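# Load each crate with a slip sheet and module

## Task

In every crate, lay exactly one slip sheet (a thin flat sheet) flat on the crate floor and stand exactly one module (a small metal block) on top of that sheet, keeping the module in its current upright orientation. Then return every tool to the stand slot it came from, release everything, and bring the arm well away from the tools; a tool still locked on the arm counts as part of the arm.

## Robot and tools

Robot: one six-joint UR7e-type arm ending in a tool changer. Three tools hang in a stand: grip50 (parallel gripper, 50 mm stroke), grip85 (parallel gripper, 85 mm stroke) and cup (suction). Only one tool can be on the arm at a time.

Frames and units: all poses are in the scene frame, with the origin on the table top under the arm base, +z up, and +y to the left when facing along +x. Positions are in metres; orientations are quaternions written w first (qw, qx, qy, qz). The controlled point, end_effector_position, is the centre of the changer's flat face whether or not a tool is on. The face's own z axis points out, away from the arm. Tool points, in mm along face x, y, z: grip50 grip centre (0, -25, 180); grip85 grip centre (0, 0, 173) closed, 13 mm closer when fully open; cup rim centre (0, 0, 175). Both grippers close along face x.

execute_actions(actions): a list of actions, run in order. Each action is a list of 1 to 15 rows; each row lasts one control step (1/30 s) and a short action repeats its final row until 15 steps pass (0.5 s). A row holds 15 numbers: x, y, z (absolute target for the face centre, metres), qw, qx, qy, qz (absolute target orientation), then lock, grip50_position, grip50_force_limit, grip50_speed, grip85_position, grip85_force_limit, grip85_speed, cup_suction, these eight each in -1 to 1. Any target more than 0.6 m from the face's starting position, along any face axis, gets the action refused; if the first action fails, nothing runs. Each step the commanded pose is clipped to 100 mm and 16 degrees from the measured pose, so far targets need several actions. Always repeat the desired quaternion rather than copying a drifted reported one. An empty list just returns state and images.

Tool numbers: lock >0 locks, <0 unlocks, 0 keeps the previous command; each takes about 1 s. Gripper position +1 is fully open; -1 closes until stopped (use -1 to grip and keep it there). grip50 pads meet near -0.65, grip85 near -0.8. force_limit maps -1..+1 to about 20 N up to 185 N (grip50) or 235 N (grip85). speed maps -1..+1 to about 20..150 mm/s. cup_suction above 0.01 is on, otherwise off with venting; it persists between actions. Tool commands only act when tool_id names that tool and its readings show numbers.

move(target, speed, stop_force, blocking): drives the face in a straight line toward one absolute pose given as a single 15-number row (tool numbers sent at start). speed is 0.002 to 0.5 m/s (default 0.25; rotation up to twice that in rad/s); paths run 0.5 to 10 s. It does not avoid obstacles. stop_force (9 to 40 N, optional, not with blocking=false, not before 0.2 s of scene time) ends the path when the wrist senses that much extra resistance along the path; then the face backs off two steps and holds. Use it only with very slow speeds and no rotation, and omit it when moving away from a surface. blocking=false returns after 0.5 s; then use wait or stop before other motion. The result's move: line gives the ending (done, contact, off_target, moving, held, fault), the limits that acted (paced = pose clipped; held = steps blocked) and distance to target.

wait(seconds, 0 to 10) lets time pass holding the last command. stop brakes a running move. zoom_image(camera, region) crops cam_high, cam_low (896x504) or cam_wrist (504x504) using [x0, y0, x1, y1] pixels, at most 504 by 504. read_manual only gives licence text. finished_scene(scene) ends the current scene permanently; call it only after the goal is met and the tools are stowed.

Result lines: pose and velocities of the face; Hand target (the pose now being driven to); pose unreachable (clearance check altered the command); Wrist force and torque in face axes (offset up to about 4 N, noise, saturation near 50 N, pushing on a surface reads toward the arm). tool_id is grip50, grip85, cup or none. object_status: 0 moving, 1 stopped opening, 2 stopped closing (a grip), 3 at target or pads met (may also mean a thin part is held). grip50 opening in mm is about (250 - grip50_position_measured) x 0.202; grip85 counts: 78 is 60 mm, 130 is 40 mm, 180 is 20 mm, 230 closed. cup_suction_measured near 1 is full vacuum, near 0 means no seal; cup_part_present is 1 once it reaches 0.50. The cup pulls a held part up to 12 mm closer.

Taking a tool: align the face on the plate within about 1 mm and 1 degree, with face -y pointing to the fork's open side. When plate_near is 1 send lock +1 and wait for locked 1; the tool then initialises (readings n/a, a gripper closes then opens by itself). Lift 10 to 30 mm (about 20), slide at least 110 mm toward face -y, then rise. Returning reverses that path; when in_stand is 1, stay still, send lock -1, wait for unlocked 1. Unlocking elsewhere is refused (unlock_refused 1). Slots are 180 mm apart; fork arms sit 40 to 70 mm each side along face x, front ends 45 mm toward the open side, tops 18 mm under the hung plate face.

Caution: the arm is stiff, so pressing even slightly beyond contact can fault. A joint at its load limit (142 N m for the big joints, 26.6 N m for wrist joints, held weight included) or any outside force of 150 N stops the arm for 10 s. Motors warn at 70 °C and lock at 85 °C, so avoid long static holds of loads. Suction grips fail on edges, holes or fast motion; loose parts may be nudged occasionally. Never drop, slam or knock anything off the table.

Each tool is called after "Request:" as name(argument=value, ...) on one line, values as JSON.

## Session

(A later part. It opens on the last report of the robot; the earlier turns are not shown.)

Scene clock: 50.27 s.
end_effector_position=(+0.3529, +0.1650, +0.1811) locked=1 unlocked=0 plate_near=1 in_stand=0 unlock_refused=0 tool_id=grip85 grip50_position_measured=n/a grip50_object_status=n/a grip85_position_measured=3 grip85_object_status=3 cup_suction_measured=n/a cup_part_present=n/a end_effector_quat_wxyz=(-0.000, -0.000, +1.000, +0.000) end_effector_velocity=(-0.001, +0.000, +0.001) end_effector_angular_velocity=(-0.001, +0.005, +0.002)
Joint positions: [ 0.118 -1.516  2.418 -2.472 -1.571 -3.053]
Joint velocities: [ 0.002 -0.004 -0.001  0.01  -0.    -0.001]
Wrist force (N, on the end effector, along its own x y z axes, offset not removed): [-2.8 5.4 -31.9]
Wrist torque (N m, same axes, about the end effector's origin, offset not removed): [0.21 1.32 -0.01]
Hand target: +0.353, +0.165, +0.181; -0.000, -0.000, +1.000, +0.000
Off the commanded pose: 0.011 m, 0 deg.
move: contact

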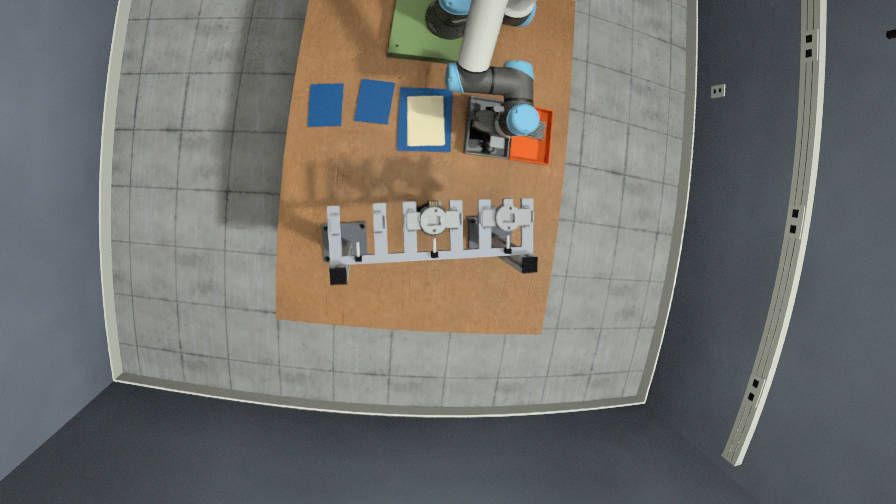

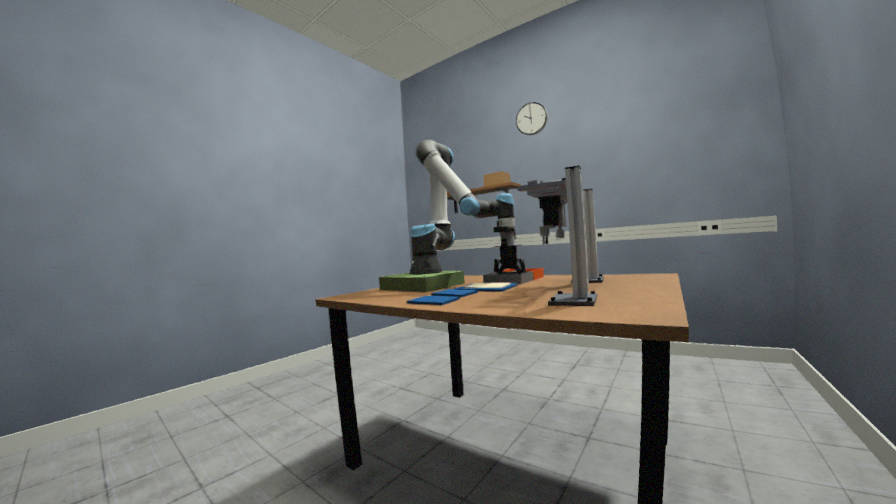

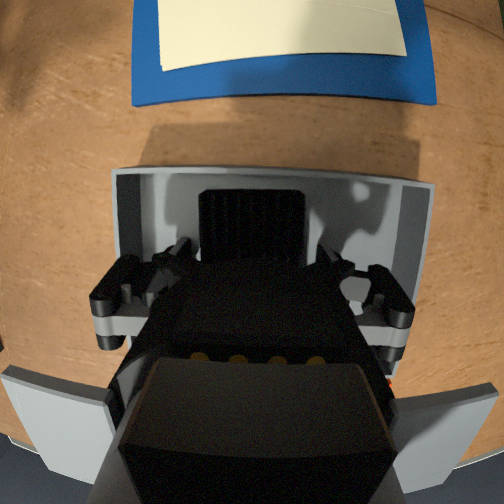

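Request:
move(target=[0.354,0.169,0.193,0,0,1,0,0,1,0,0,1,0,0,0], speed=0.05)

Request:
move(target=[0.354,0.169,0.193,0,0,1,0,0,1,0,0,-1,-0.4,0,0])

Request:
move(target=[0.354,0.169,0.26,0,0,1,0,0,1,0,0,-1,-0.4,0,0])

Request:
move(target=[0.31,-0.35,0.26,0,0,1,0,0,1,0,0,-1,-0.4,0,0])

Request:
move(target=[0.31,-0.35,0.203,0,0,1,0,0,1,0,0,-1,-0.4,0,0], speed=0.1)

Request:
move(target=[0.31,-0.35,0.18,0,0,1,0,0,1,0,0,-1,-0.4,0,0], speed=0.005, stop_force=10)

Scene clock: 54.30 s.
end_effector_position=(+0.3540, +0.1689, +0.1928) locked=1 unlocked=0 plate_near=1 in_stand=0 unlock_refused=0 tool_id=grip85 grip50_position_measured=n/a grip50_object_status=n/a grip85_position_measured=3 grip85_object_status=3 cup_suction_measured=n/a cup_part_present=n/a end_effector_quat_wxyz=(+0.000, -0.000, +1.000, -0.000) end_effector_velocity=(+0.000, +0.001, +0.002) end_effector_angular_velocity=(+0.000, +0.000, +0.001)
Joint positions: [ 0.129 -1.542  2.398 -2.427 -1.571 -3.043]
Joint velocities: [ 0.001 -0.003 -0.003  0.006  0.     0.001]
Wrist force (N, on the end effector, along its own x y z axes, offset not removed): [1.9 2.4 -0.5]
Wrist torque (N m, same axes, about the end effector's origin, offset not removed): [0.13 -0.08 -0.05]
Hand target: +0.354, +0.169, +0.193; -0.000, -0.000, +1.000, -0.000
Off the commanded pose: 0.000 m, 0 deg.
move: done

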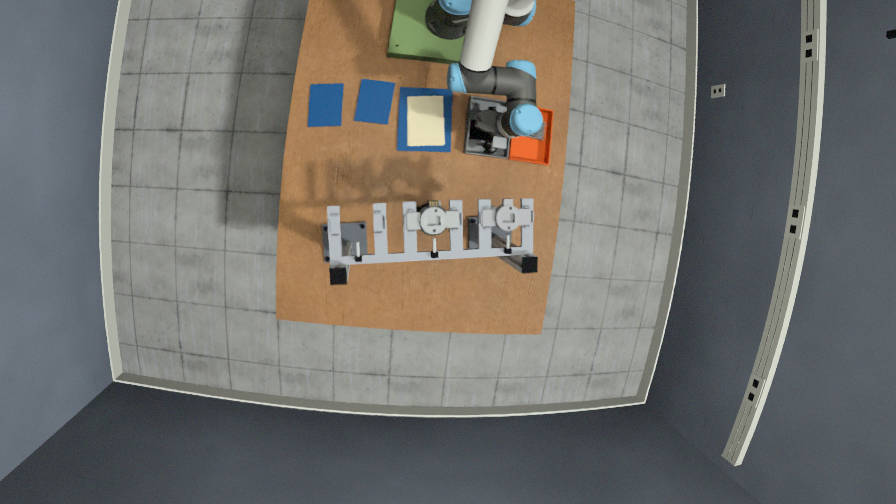

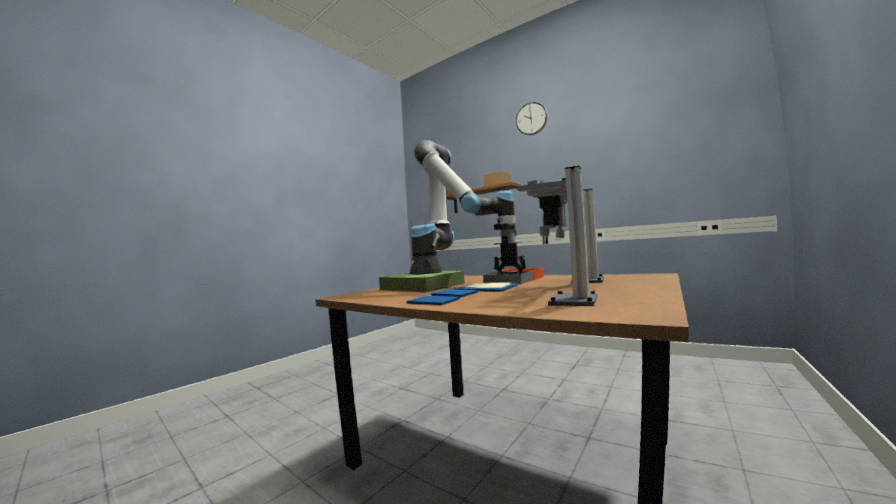

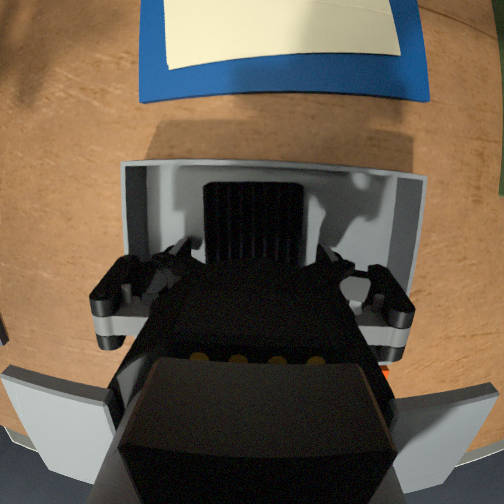

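Scene clock: 55.00 s.
end_effector_position=(+0.3540, +0.1690, +0.1930) locked=1 unlocked=0 plate_near=1 in_stand=0 unlock_refused=0 tool_id=grip85 grip50_position_measured=n/a grip50_object_status=n/a grip85_position_measured=79 grip85_object_status=2 cup_suction_measured=n/a cup_part_present=n/a end_effector_quat_wxyz=(+0.000, +0.000, +1.000, -0.000) end_effector_velocity=(+0.000, +0.000, -0.000) end_effector_angular_velocity=(+0.000, +0.001, +0.001)
Joint positions: [ 0.129 -1.542  2.398 -2.426 -1.571 -3.043]
Joint velocities: [-0.     0.    -0.     0.     0.    -0.001]
Wrist force (N, on the end effector, along its own x y z axes, offset not removed): [-5.0 -1.9 -24.4]
Wrist torque (N m, same axes, about the end effector's origin, offset not removed): [-0.26 -0.23 -0.05]
Hand target: +0.354, +0.169, +0.193; -0.000, -0.000, +1.000, -0.000
Off the commanded pose: 0.000 m, 0 deg.
move: done

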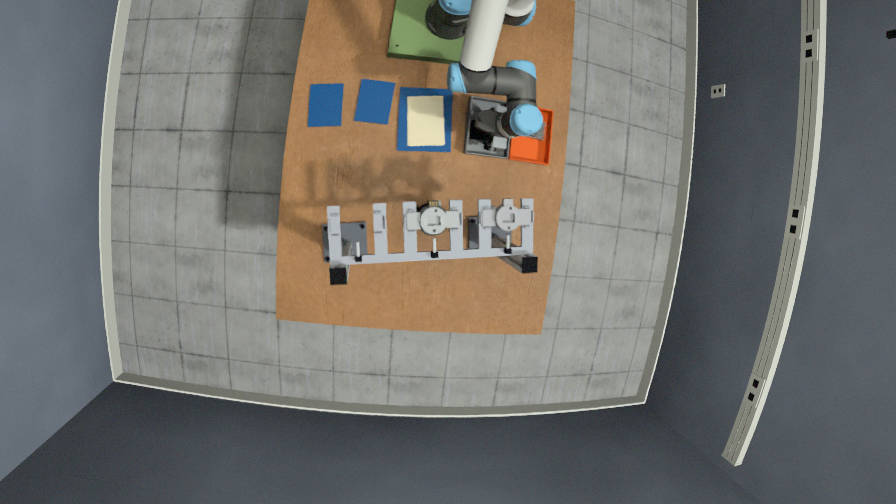

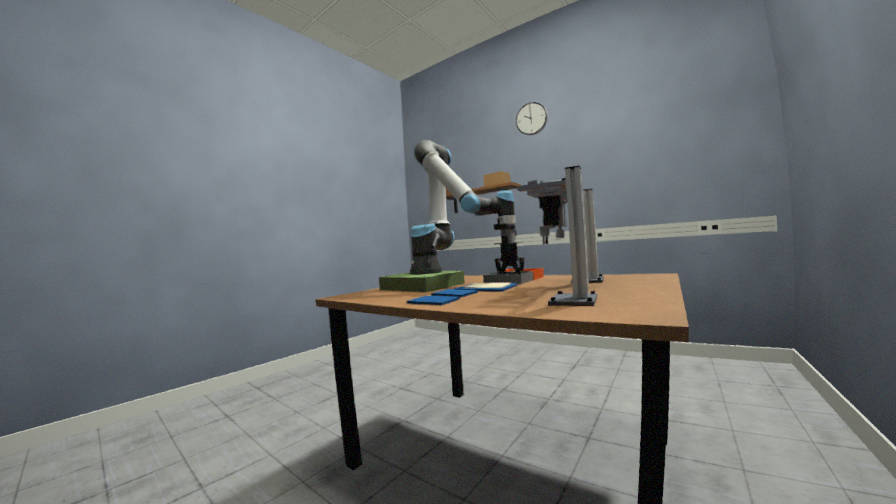

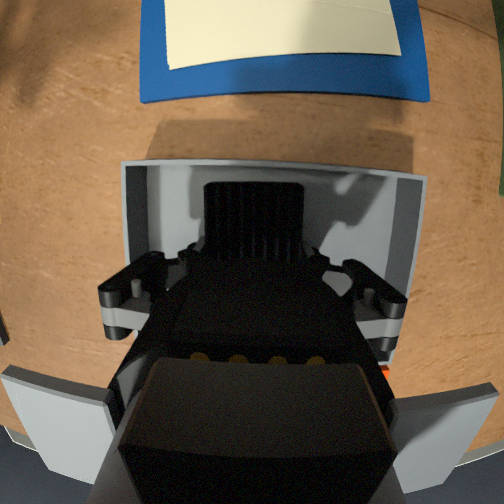

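Scene clock: 55.90 s.
end_effector_position=(+0.3540, +0.1690, +0.2597) locked=1 unlocked=0 plate_near=1 in_stand=0 unlock_refused=0 tool_id=grip85 grip50_position_measured=n/a grip50_object_status=n/a grip85_position_measured=79 grip85_object_status=2 cup_suction_measured=n/a cup_part_present=n/a end_effector_quat_wxyz=(+0.000, -0.000, +1.000, -0.000) end_effector_velocity=(+0.000, -0.000, +0.002) end_effector_angular_velocity=(+0.000, +0.002, -0.001)
Joint positions: [ 0.129 -1.69   2.306 -2.186 -1.571 -3.043]
Joint velocities: [-0.002 -0.003 -0.003  0.008  0.001 -0.001]
Wrist force (N, on the end effector, along its own x y z axes, offset not removed): [-2.3 5.1 -1.0]
Wrist torque (N m, same axes, about the end effector's origin, offset not removed): [0.26 0.17 0.02]
Hand target: +0.354, +0.169, +0.260; +0.000, +0.000, +1.000, -0.000
Off the commanded pose: 0.000 m, 0 deg.
move: done

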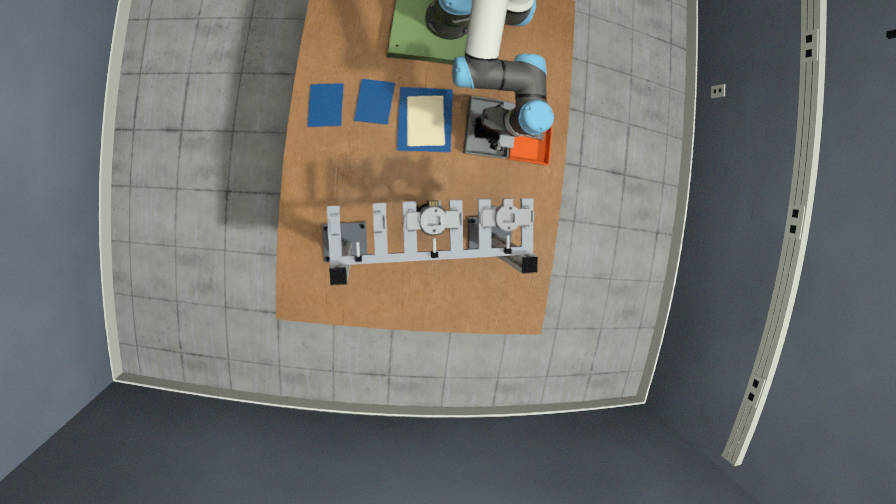

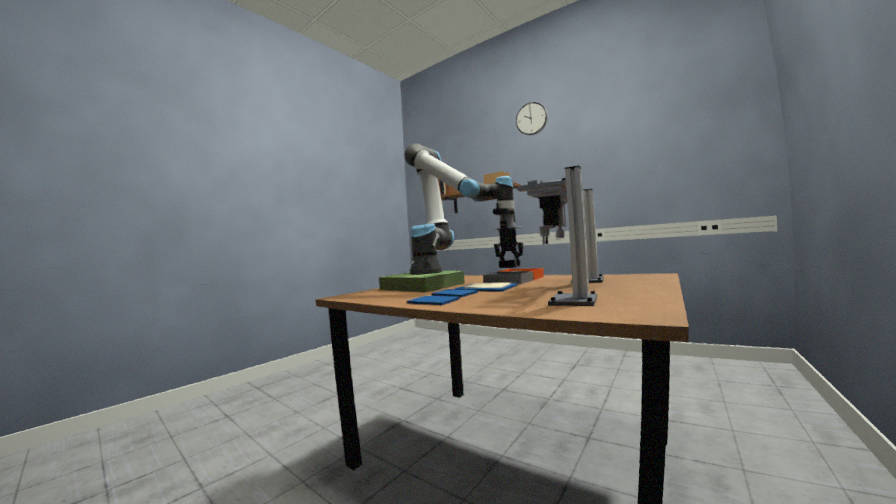

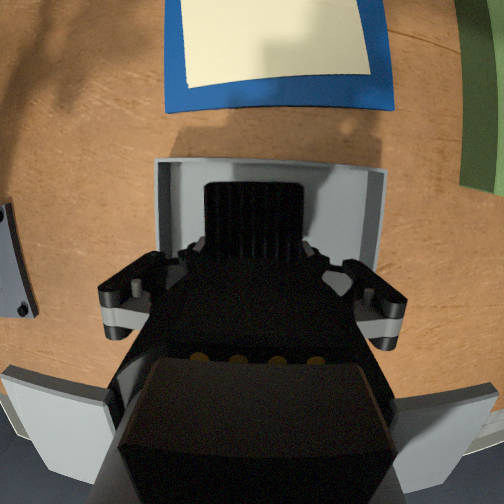

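Scene clock: 58.57 s.
end_effector_position=(+0.3115, -0.3492, +0.2601) locked=1 unlocked=0 plate_near=1 in_stand=0 unlock_refused=0 tool_id=grip85 grip50_position_measured=n/a grip50_object_status=n/a grip85_position_measured=79 grip85_object_status=2 cup_suction_measured=n/a cup_part_present=n/a end_effector_quat_wxyz=(+0.002, -0.000, +1.000, +0.001) end_effector_velocity=(+0.000, -0.002, -0.000) end_effector_angular_velocity=(+0.000, +0.001, -0.001)
Joint positions: [-1.102 -1.501  2.122 -2.192 -1.568 -4.274]
Joint velocities: [-0.001  0.003 -0.003  0.001 -0.    -0.001]
Wrist force (N, on the end effector, along its own x y z axes, offset not removed): [-3.3 0.6 1.4]
Wrist torque (N m, same axes, about the end effector's origin, offset not removed): [0.10 0.32 0.09]
Hand target: +0.312, -0.349, +0.260; +0.002, +0.000, +1.000, +0.001
Off the commanded pose: 0.002 m, 0 deg.
move: done

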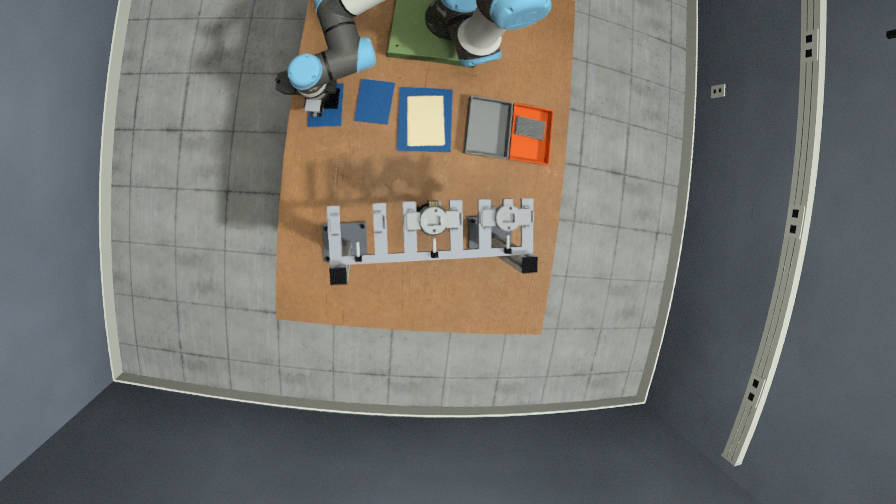

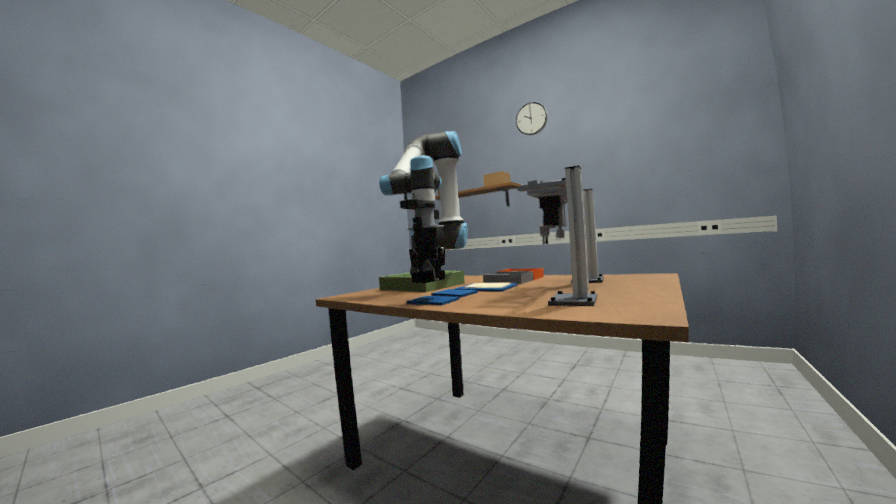

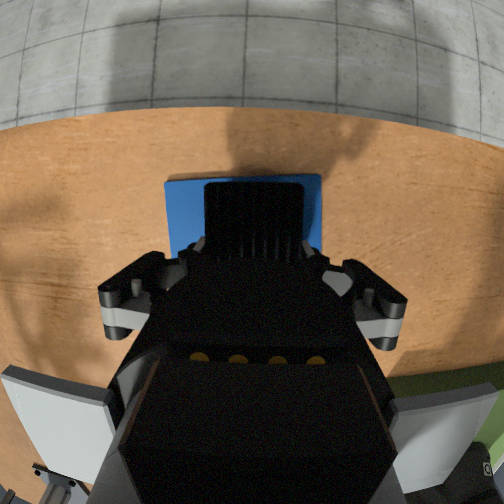

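Scene clock: 59.60 s.
end_effector_position=(+0.3100, -0.3500, +0.2032) locked=1 unlocked=0 plate_near=1 in_stand=0 unlock_refused=0 tool_id=grip85 grip50_position_measured=n/a grip50_object_status=n/a grip85_position_measured=79 grip85_object_status=2 cup_suction_measured=n/a cup_part_present=n/a end_effector_quat_wxyz=(+0.000, -0.000, +1.000, +0.000) end_effector_velocity=(-0.000, -0.000, -0.001) end_effector_angular_velocity=(-0.000, -0.000, -0.001)
Joint positions: [-1.104 -1.397  2.191 -2.365 -1.571 -4.276]
Joint velocities: [-0.     0.003  0.001 -0.005 -0.     0.001]
Wrist force (N, on the end effector, along its own x y z axes, offset not removed): [1.6 1.9 -0.9]
Wrist torque (N m, same axes, about the end effector's origin, offset not removed): [0.27 -0.10 0.01]
Hand target: +0.310, -0.350, +0.203; +0.000, -0.000, +1.000, -0.000
Off the commanded pose: 0.000 m, 0 deg.
move: done

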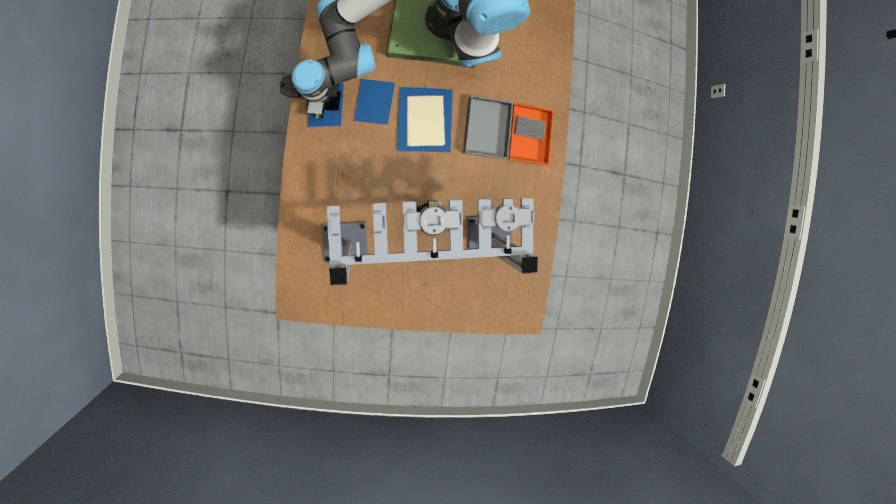

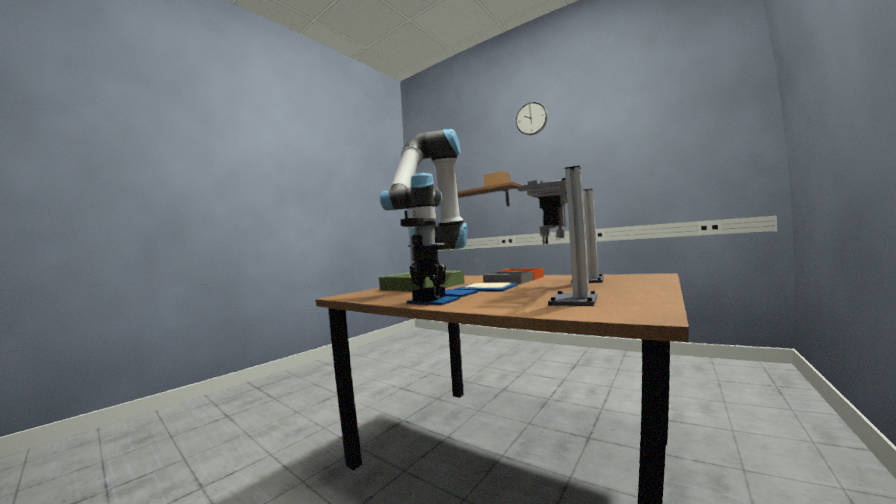

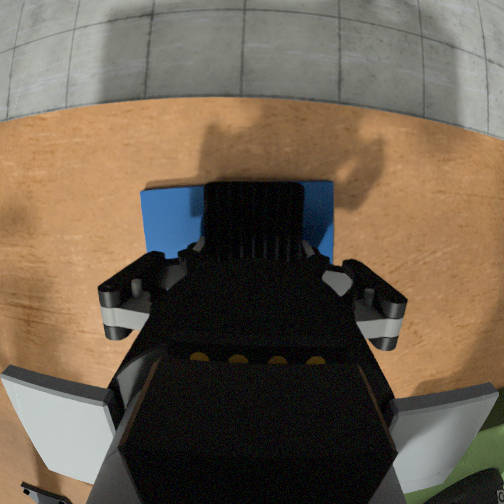

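Scene clock: 60.53 s.
end_effector_position=(+0.3100, -0.3500, +0.2003) locked=1 unlocked=0 plate_near=1 in_stand=0 unlock_refused=0 tool_id=grip85 grip50_position_measured=n/a grip50_object_status=n/a grip85_position_measured=79 grip85_object_status=2 cup_suction_measured=n/a cup_part_present=n/a end_effector_quat_wxyz=(-0.000, -0.000, +1.000, +0.000) end_effector_velocity=(-0.000, +0.000, +0.001) end_effector_angular_velocity=(+0.003, +0.002, -0.001)
Joint positions: [-1.104 -1.391  2.194 -2.374 -1.571 -4.276]
Joint velocities: [-0.    -0.003 -0.001  0.007 -0.001  0.   ]
Wrist force (N, on the end effector, along its own x y z axes, offset not removed): [-3.7 -5.9 -14.4]
Wrist torque (N m, same axes, about the end effector's origin, offset not removed): [0.53 -0.79 0.06]
Hand target: +0.310, -0.350, +0.200; +0.000, -0.000, +1.000, +0.000
Off the commanded pose: 0.020 m, 0 deg.
move: contact

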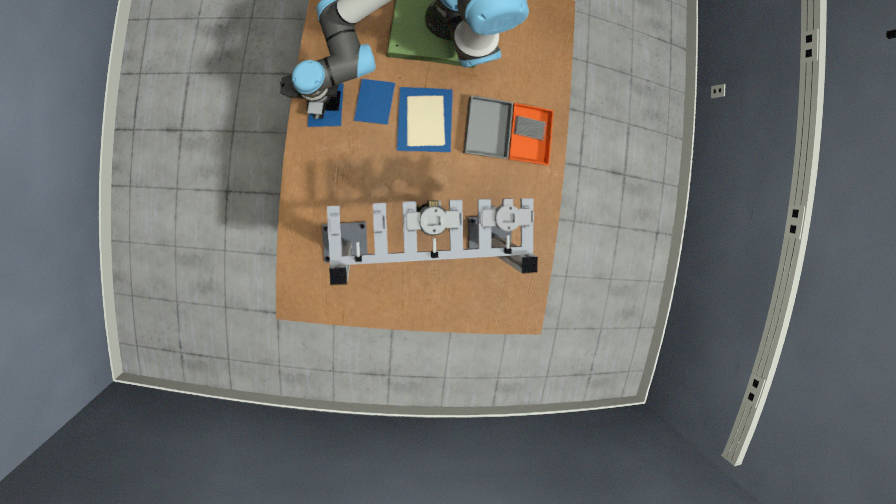

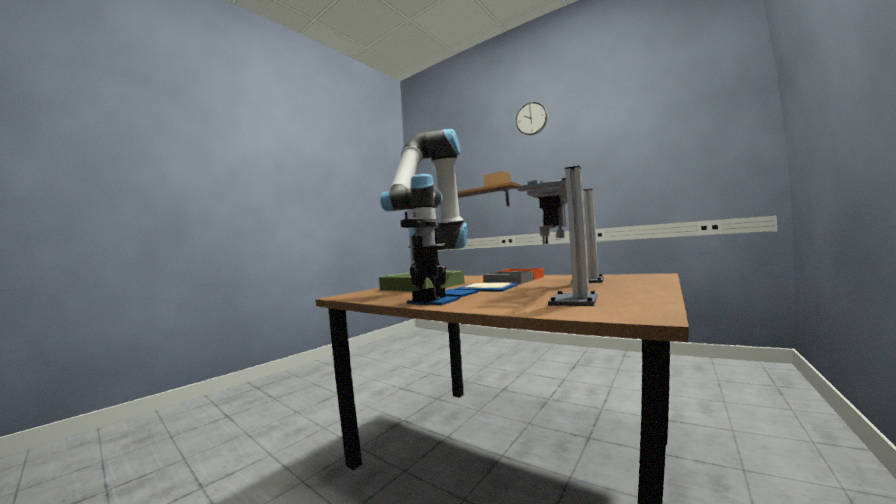

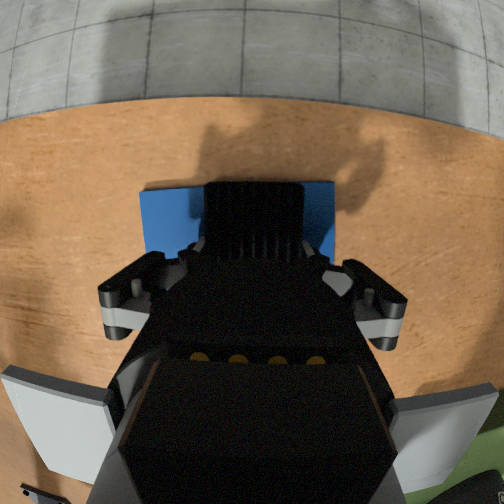

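Request:
move(target=[0.31,-0.35,0.2005,0,0,1,0,0,1,0,0,1,-0.4,0,0])

Request:
move(target=[0.31,-0.35,0.26,0,0,1,0,0,1,0,0,1,-0.4,0,0])

Request:
move(target=[0.33,0.315,0.24,0,0.05,0.9987,0,0,1,0,0,1,-0.4,0,0])

Scene clock: 62.63 s.
end_effector_position=(+0.3100, -0.3500, +0.2005) locked=1 unlocked=0 plate_near=1 in_stand=0 unlock_refused=0 tool_id=grip85 grip50_position_measured=n/a grip50_object_status=n/a grip85_position_measured=3 grip85_object_status=0 cup_suction_measured=n/a cup_part_present=n/a end_effector_quat_wxyz=(+0.000, -0.000, +1.000, -0.000) end_effector_velocity=(+0.000, +0.000, +0.000) end_effector_angular_velocity=(-0.000, -0.000, +0.000)
Joint positions: [-1.104 -1.391  2.194 -2.373 -1.571 -4.276]
Joint velocities: [ 0.001 -0.     0.    -0.     0.     0.001]
Wrist force (N, on the end effector, along its own x y z axes, offset not removed): [-3.2 2.3 -0.7]
Wrist torque (N m, same axes, about the end effector's origin, offset not removed): [0.21 0.19 0.01]
Hand target: +0.310, -0.350, +0.200; +0.000, -0.000, +1.000, +0.000
Off the commanded pose: 0.000 m, 0 deg.
move: done

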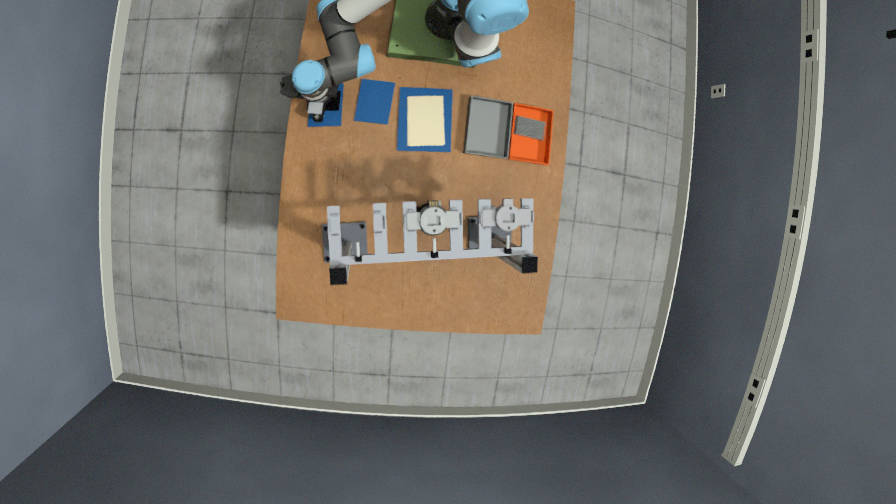

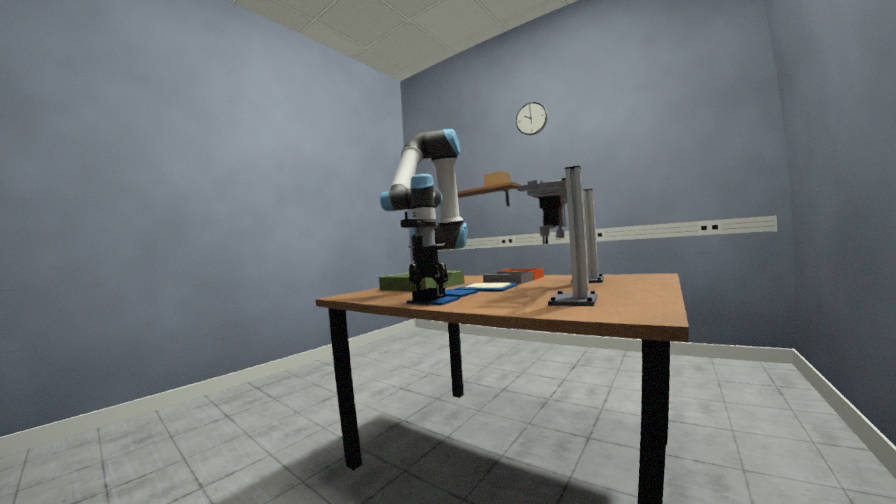

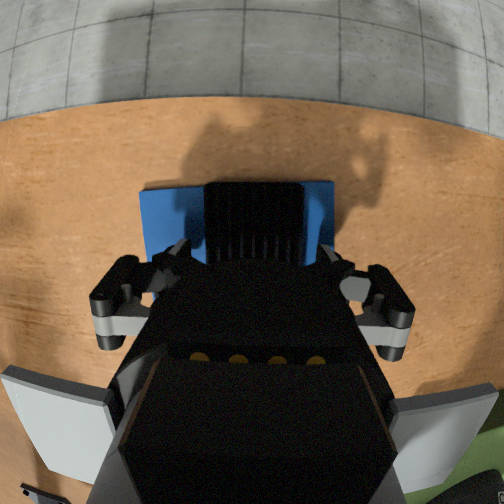

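Scene clock: 63.53 s.
end_effector_position=(+0.3100, -0.3500, +0.2598) locked=1 unlocked=0 plate_near=1 in_stand=0 unlock_refused=0 tool_id=grip85 grip50_position_measured=n/a grip50_object_status=n/a grip85_position_measured=3 grip85_object_status=3 cup_suction_measured=n/a cup_part_present=n/a end_effector_quat_wxyz=(+0.000, -0.000, +1.000, -0.000) end_effector_velocity=(-0.000, -0.000, +0.002) end_effector_angular_velocity=(-0.001, +0.000, -0.000)
Joint positions: [-1.104 -1.501  2.123 -2.193 -1.571 -4.276]
Joint velocities: [-0.001 -0.003 -0.003  0.005 -0.001 -0.   ]
Wrist force (N, on the end effector, along its own x y z axes, offset not removed): [1.8 3.7 0.6]
Wrist torque (N m, same axes, about the end effector's origin, offset not removed): [0.13 -0.18 0.01]
Hand target: +0.310, -0.350, +0.260; +0.000, +0.000, +1.000, -0.000
Off the commanded pose: 0.000 m, 0 deg.
move: done

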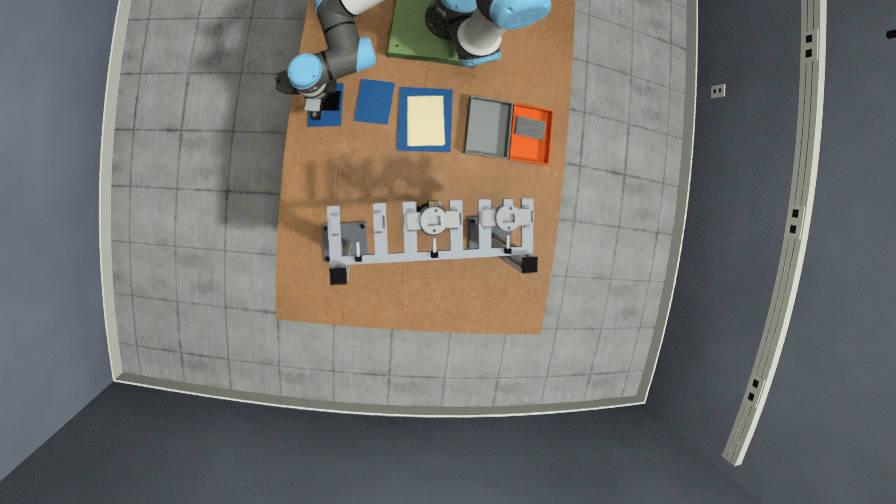

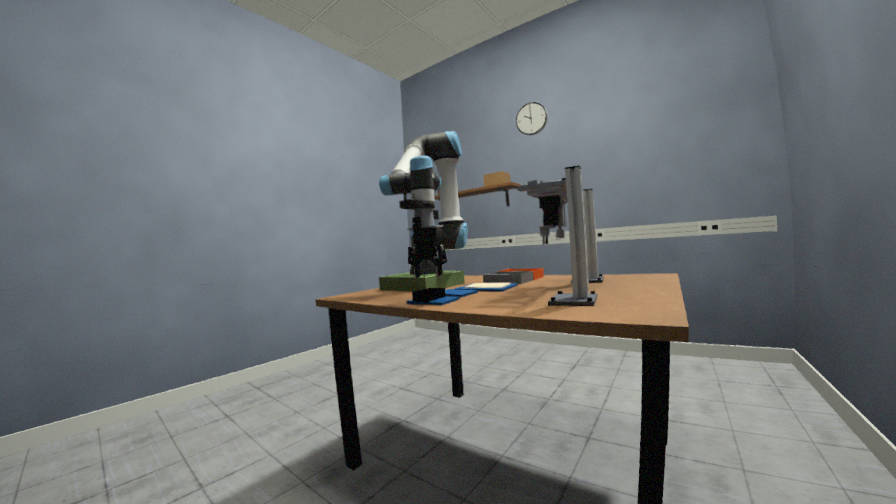

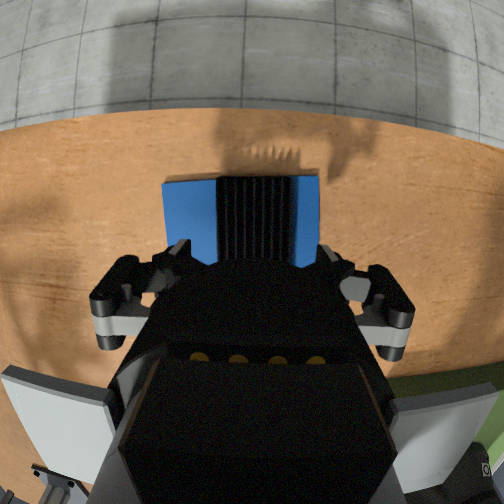

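action 0: the call puts the target (arm/x, arm/y, arm/z) 0.665 m from end_effector_position in the last result along the changer face's own y axis as it stood there; a target may be at most 0.6 m away along each of those axes, so nothing of the call was run and nothing moved. Command a nearer target, and go on from there in a later call.

Request:
move(target=[0.33,0.0,0.25,0,0.05,0.9987,0,0,1,0,0,1,-0.4,0,0])

Request:
move(target=[0.33,0.315,0.24,0,0.05,0.9987,0,0,1,0,0,1,-0.4,0,0])

Scene clock: 66.93 s.
end_effector_position=(+0.3289, -0.0004, +0.2499) locked=1 unlocked=0 plate_near=1 in_stand=0 unlock_refused=0 tool_id=grip85 grip50_position_measured=n/a grip50_object_status=n/a grip85_position_measured=3 grip85_object_status=3 cup_suction_measured=n/a cup_part_present=n/a end_effector_quat_wxyz=(-0.001, +0.050, +0.999, -0.000) end_effector_velocity=(+0.000, +0.001, -0.000) end_effector_angular_velocity=(-0.001, +0.001, -0.002)
Joint positions: [-0.387 -1.863  2.462 -2.168 -1.572 -3.459]
Joint velocities: [ 0.005  0.002 -0.001 -0.    -0.001  0.007]
Wrist force (N, on the end effector, along its own x y z axes, offset not removed): [-3.3 0.7 -4.8]
Wrist torque (N m, same axes, about the end effector's origin, offset not removed): [0.04 0.04 -0.02]
Hand target: +0.329, -0.000, +0.250; -0.001, +0.050, +0.999, -0.000
Off the commanded pose: 0.001 m, 0 deg.
move: done

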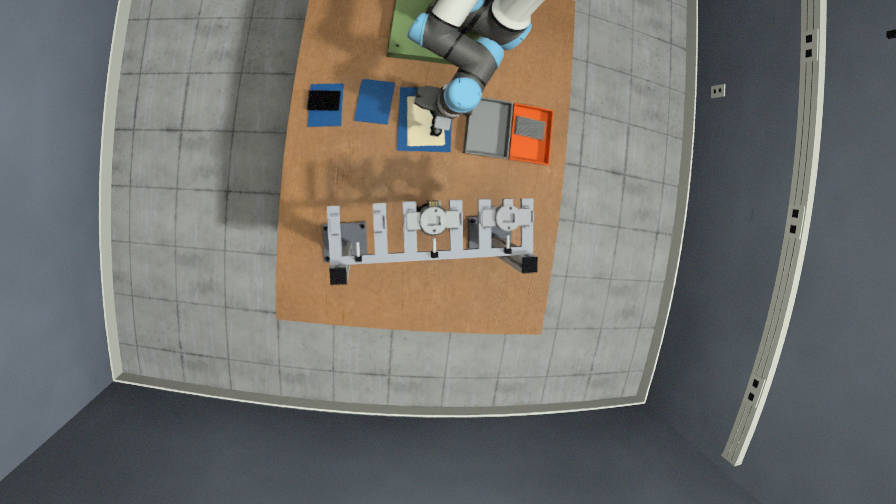

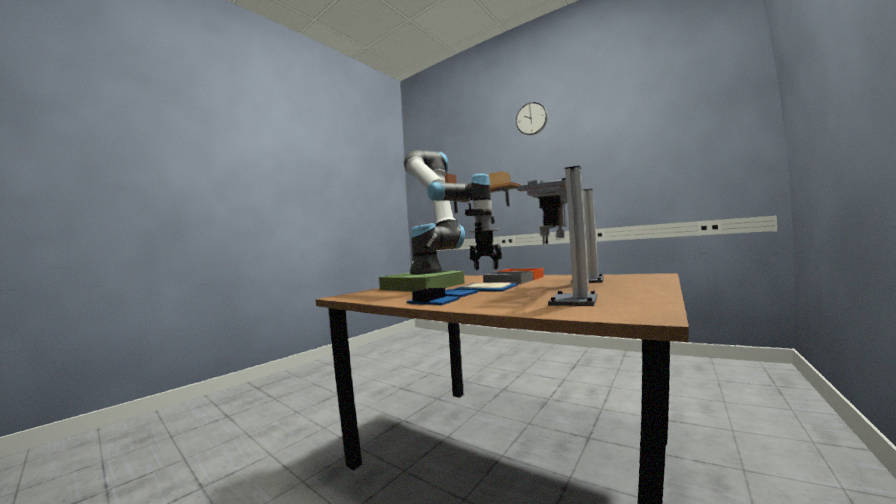

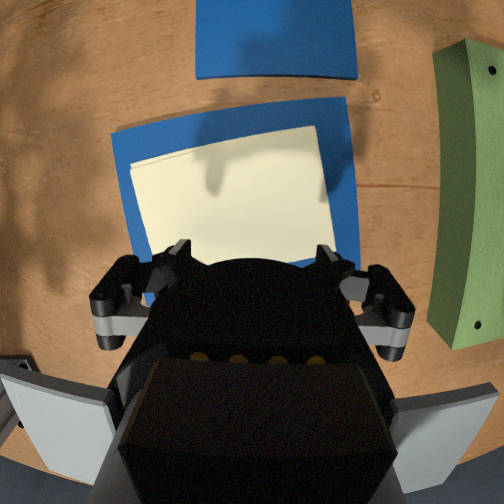

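Scene clock: 68.77 s.
end_effector_position=(+0.3293, +0.3141, +0.2401) locked=1 unlocked=0 plate_near=1 in_stand=0 unlock_refused=0 tool_id=grip85 grip50_position_measured=n/a grip50_object_status=n/a grip85_position_measured=3 grip85_object_status=3 cup_suction_measured=n/a cup_part_present=n/a end_effector_quat_wxyz=(-0.001, +0.050, +0.999, -0.001) end_effector_velocity=(+0.001, +0.002, +0.000) end_effector_angular_velocity=(-0.001, -0.001, -0.000)
Joint positions: [ 0.495 -1.496  2.179 -2.252 -1.572 -2.577]
Joint velocities: [ 0.003  0.004 -0.004 -0.    -0.001  0.004]
Wrist force (N, on the end effector, along its own x y z axes, offset not removed): [1.2 -0.6 1.6]
Wrist torque (N m, same axes, about the end effector's origin, offset not removed): [0.01 -0.09 -0.02]
Hand target: +0.329, +0.314, +0.240; -0.001, +0.050, +0.999, -0.001
Off the commanded pose: 0.001 m, 0 deg.
move: done

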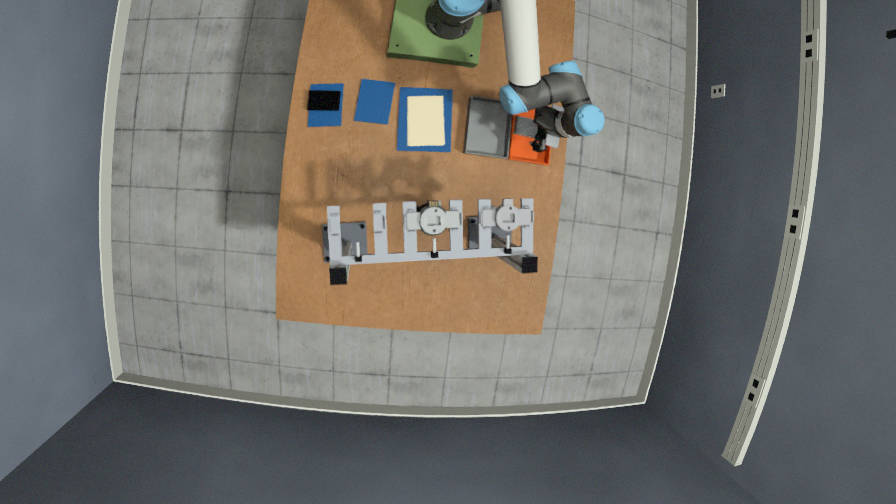

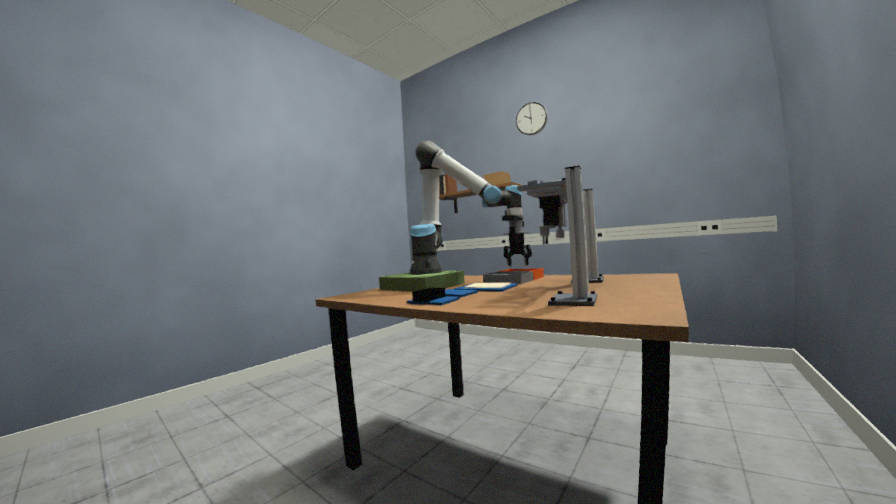

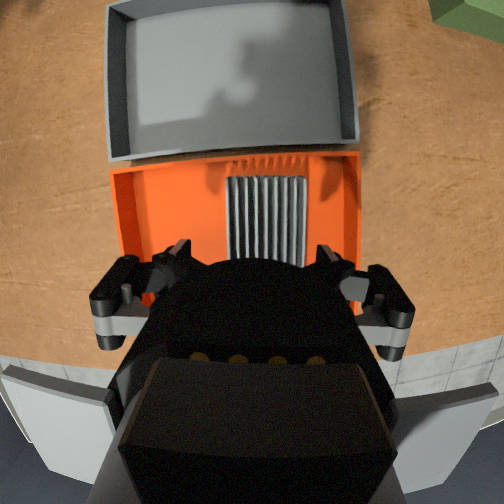

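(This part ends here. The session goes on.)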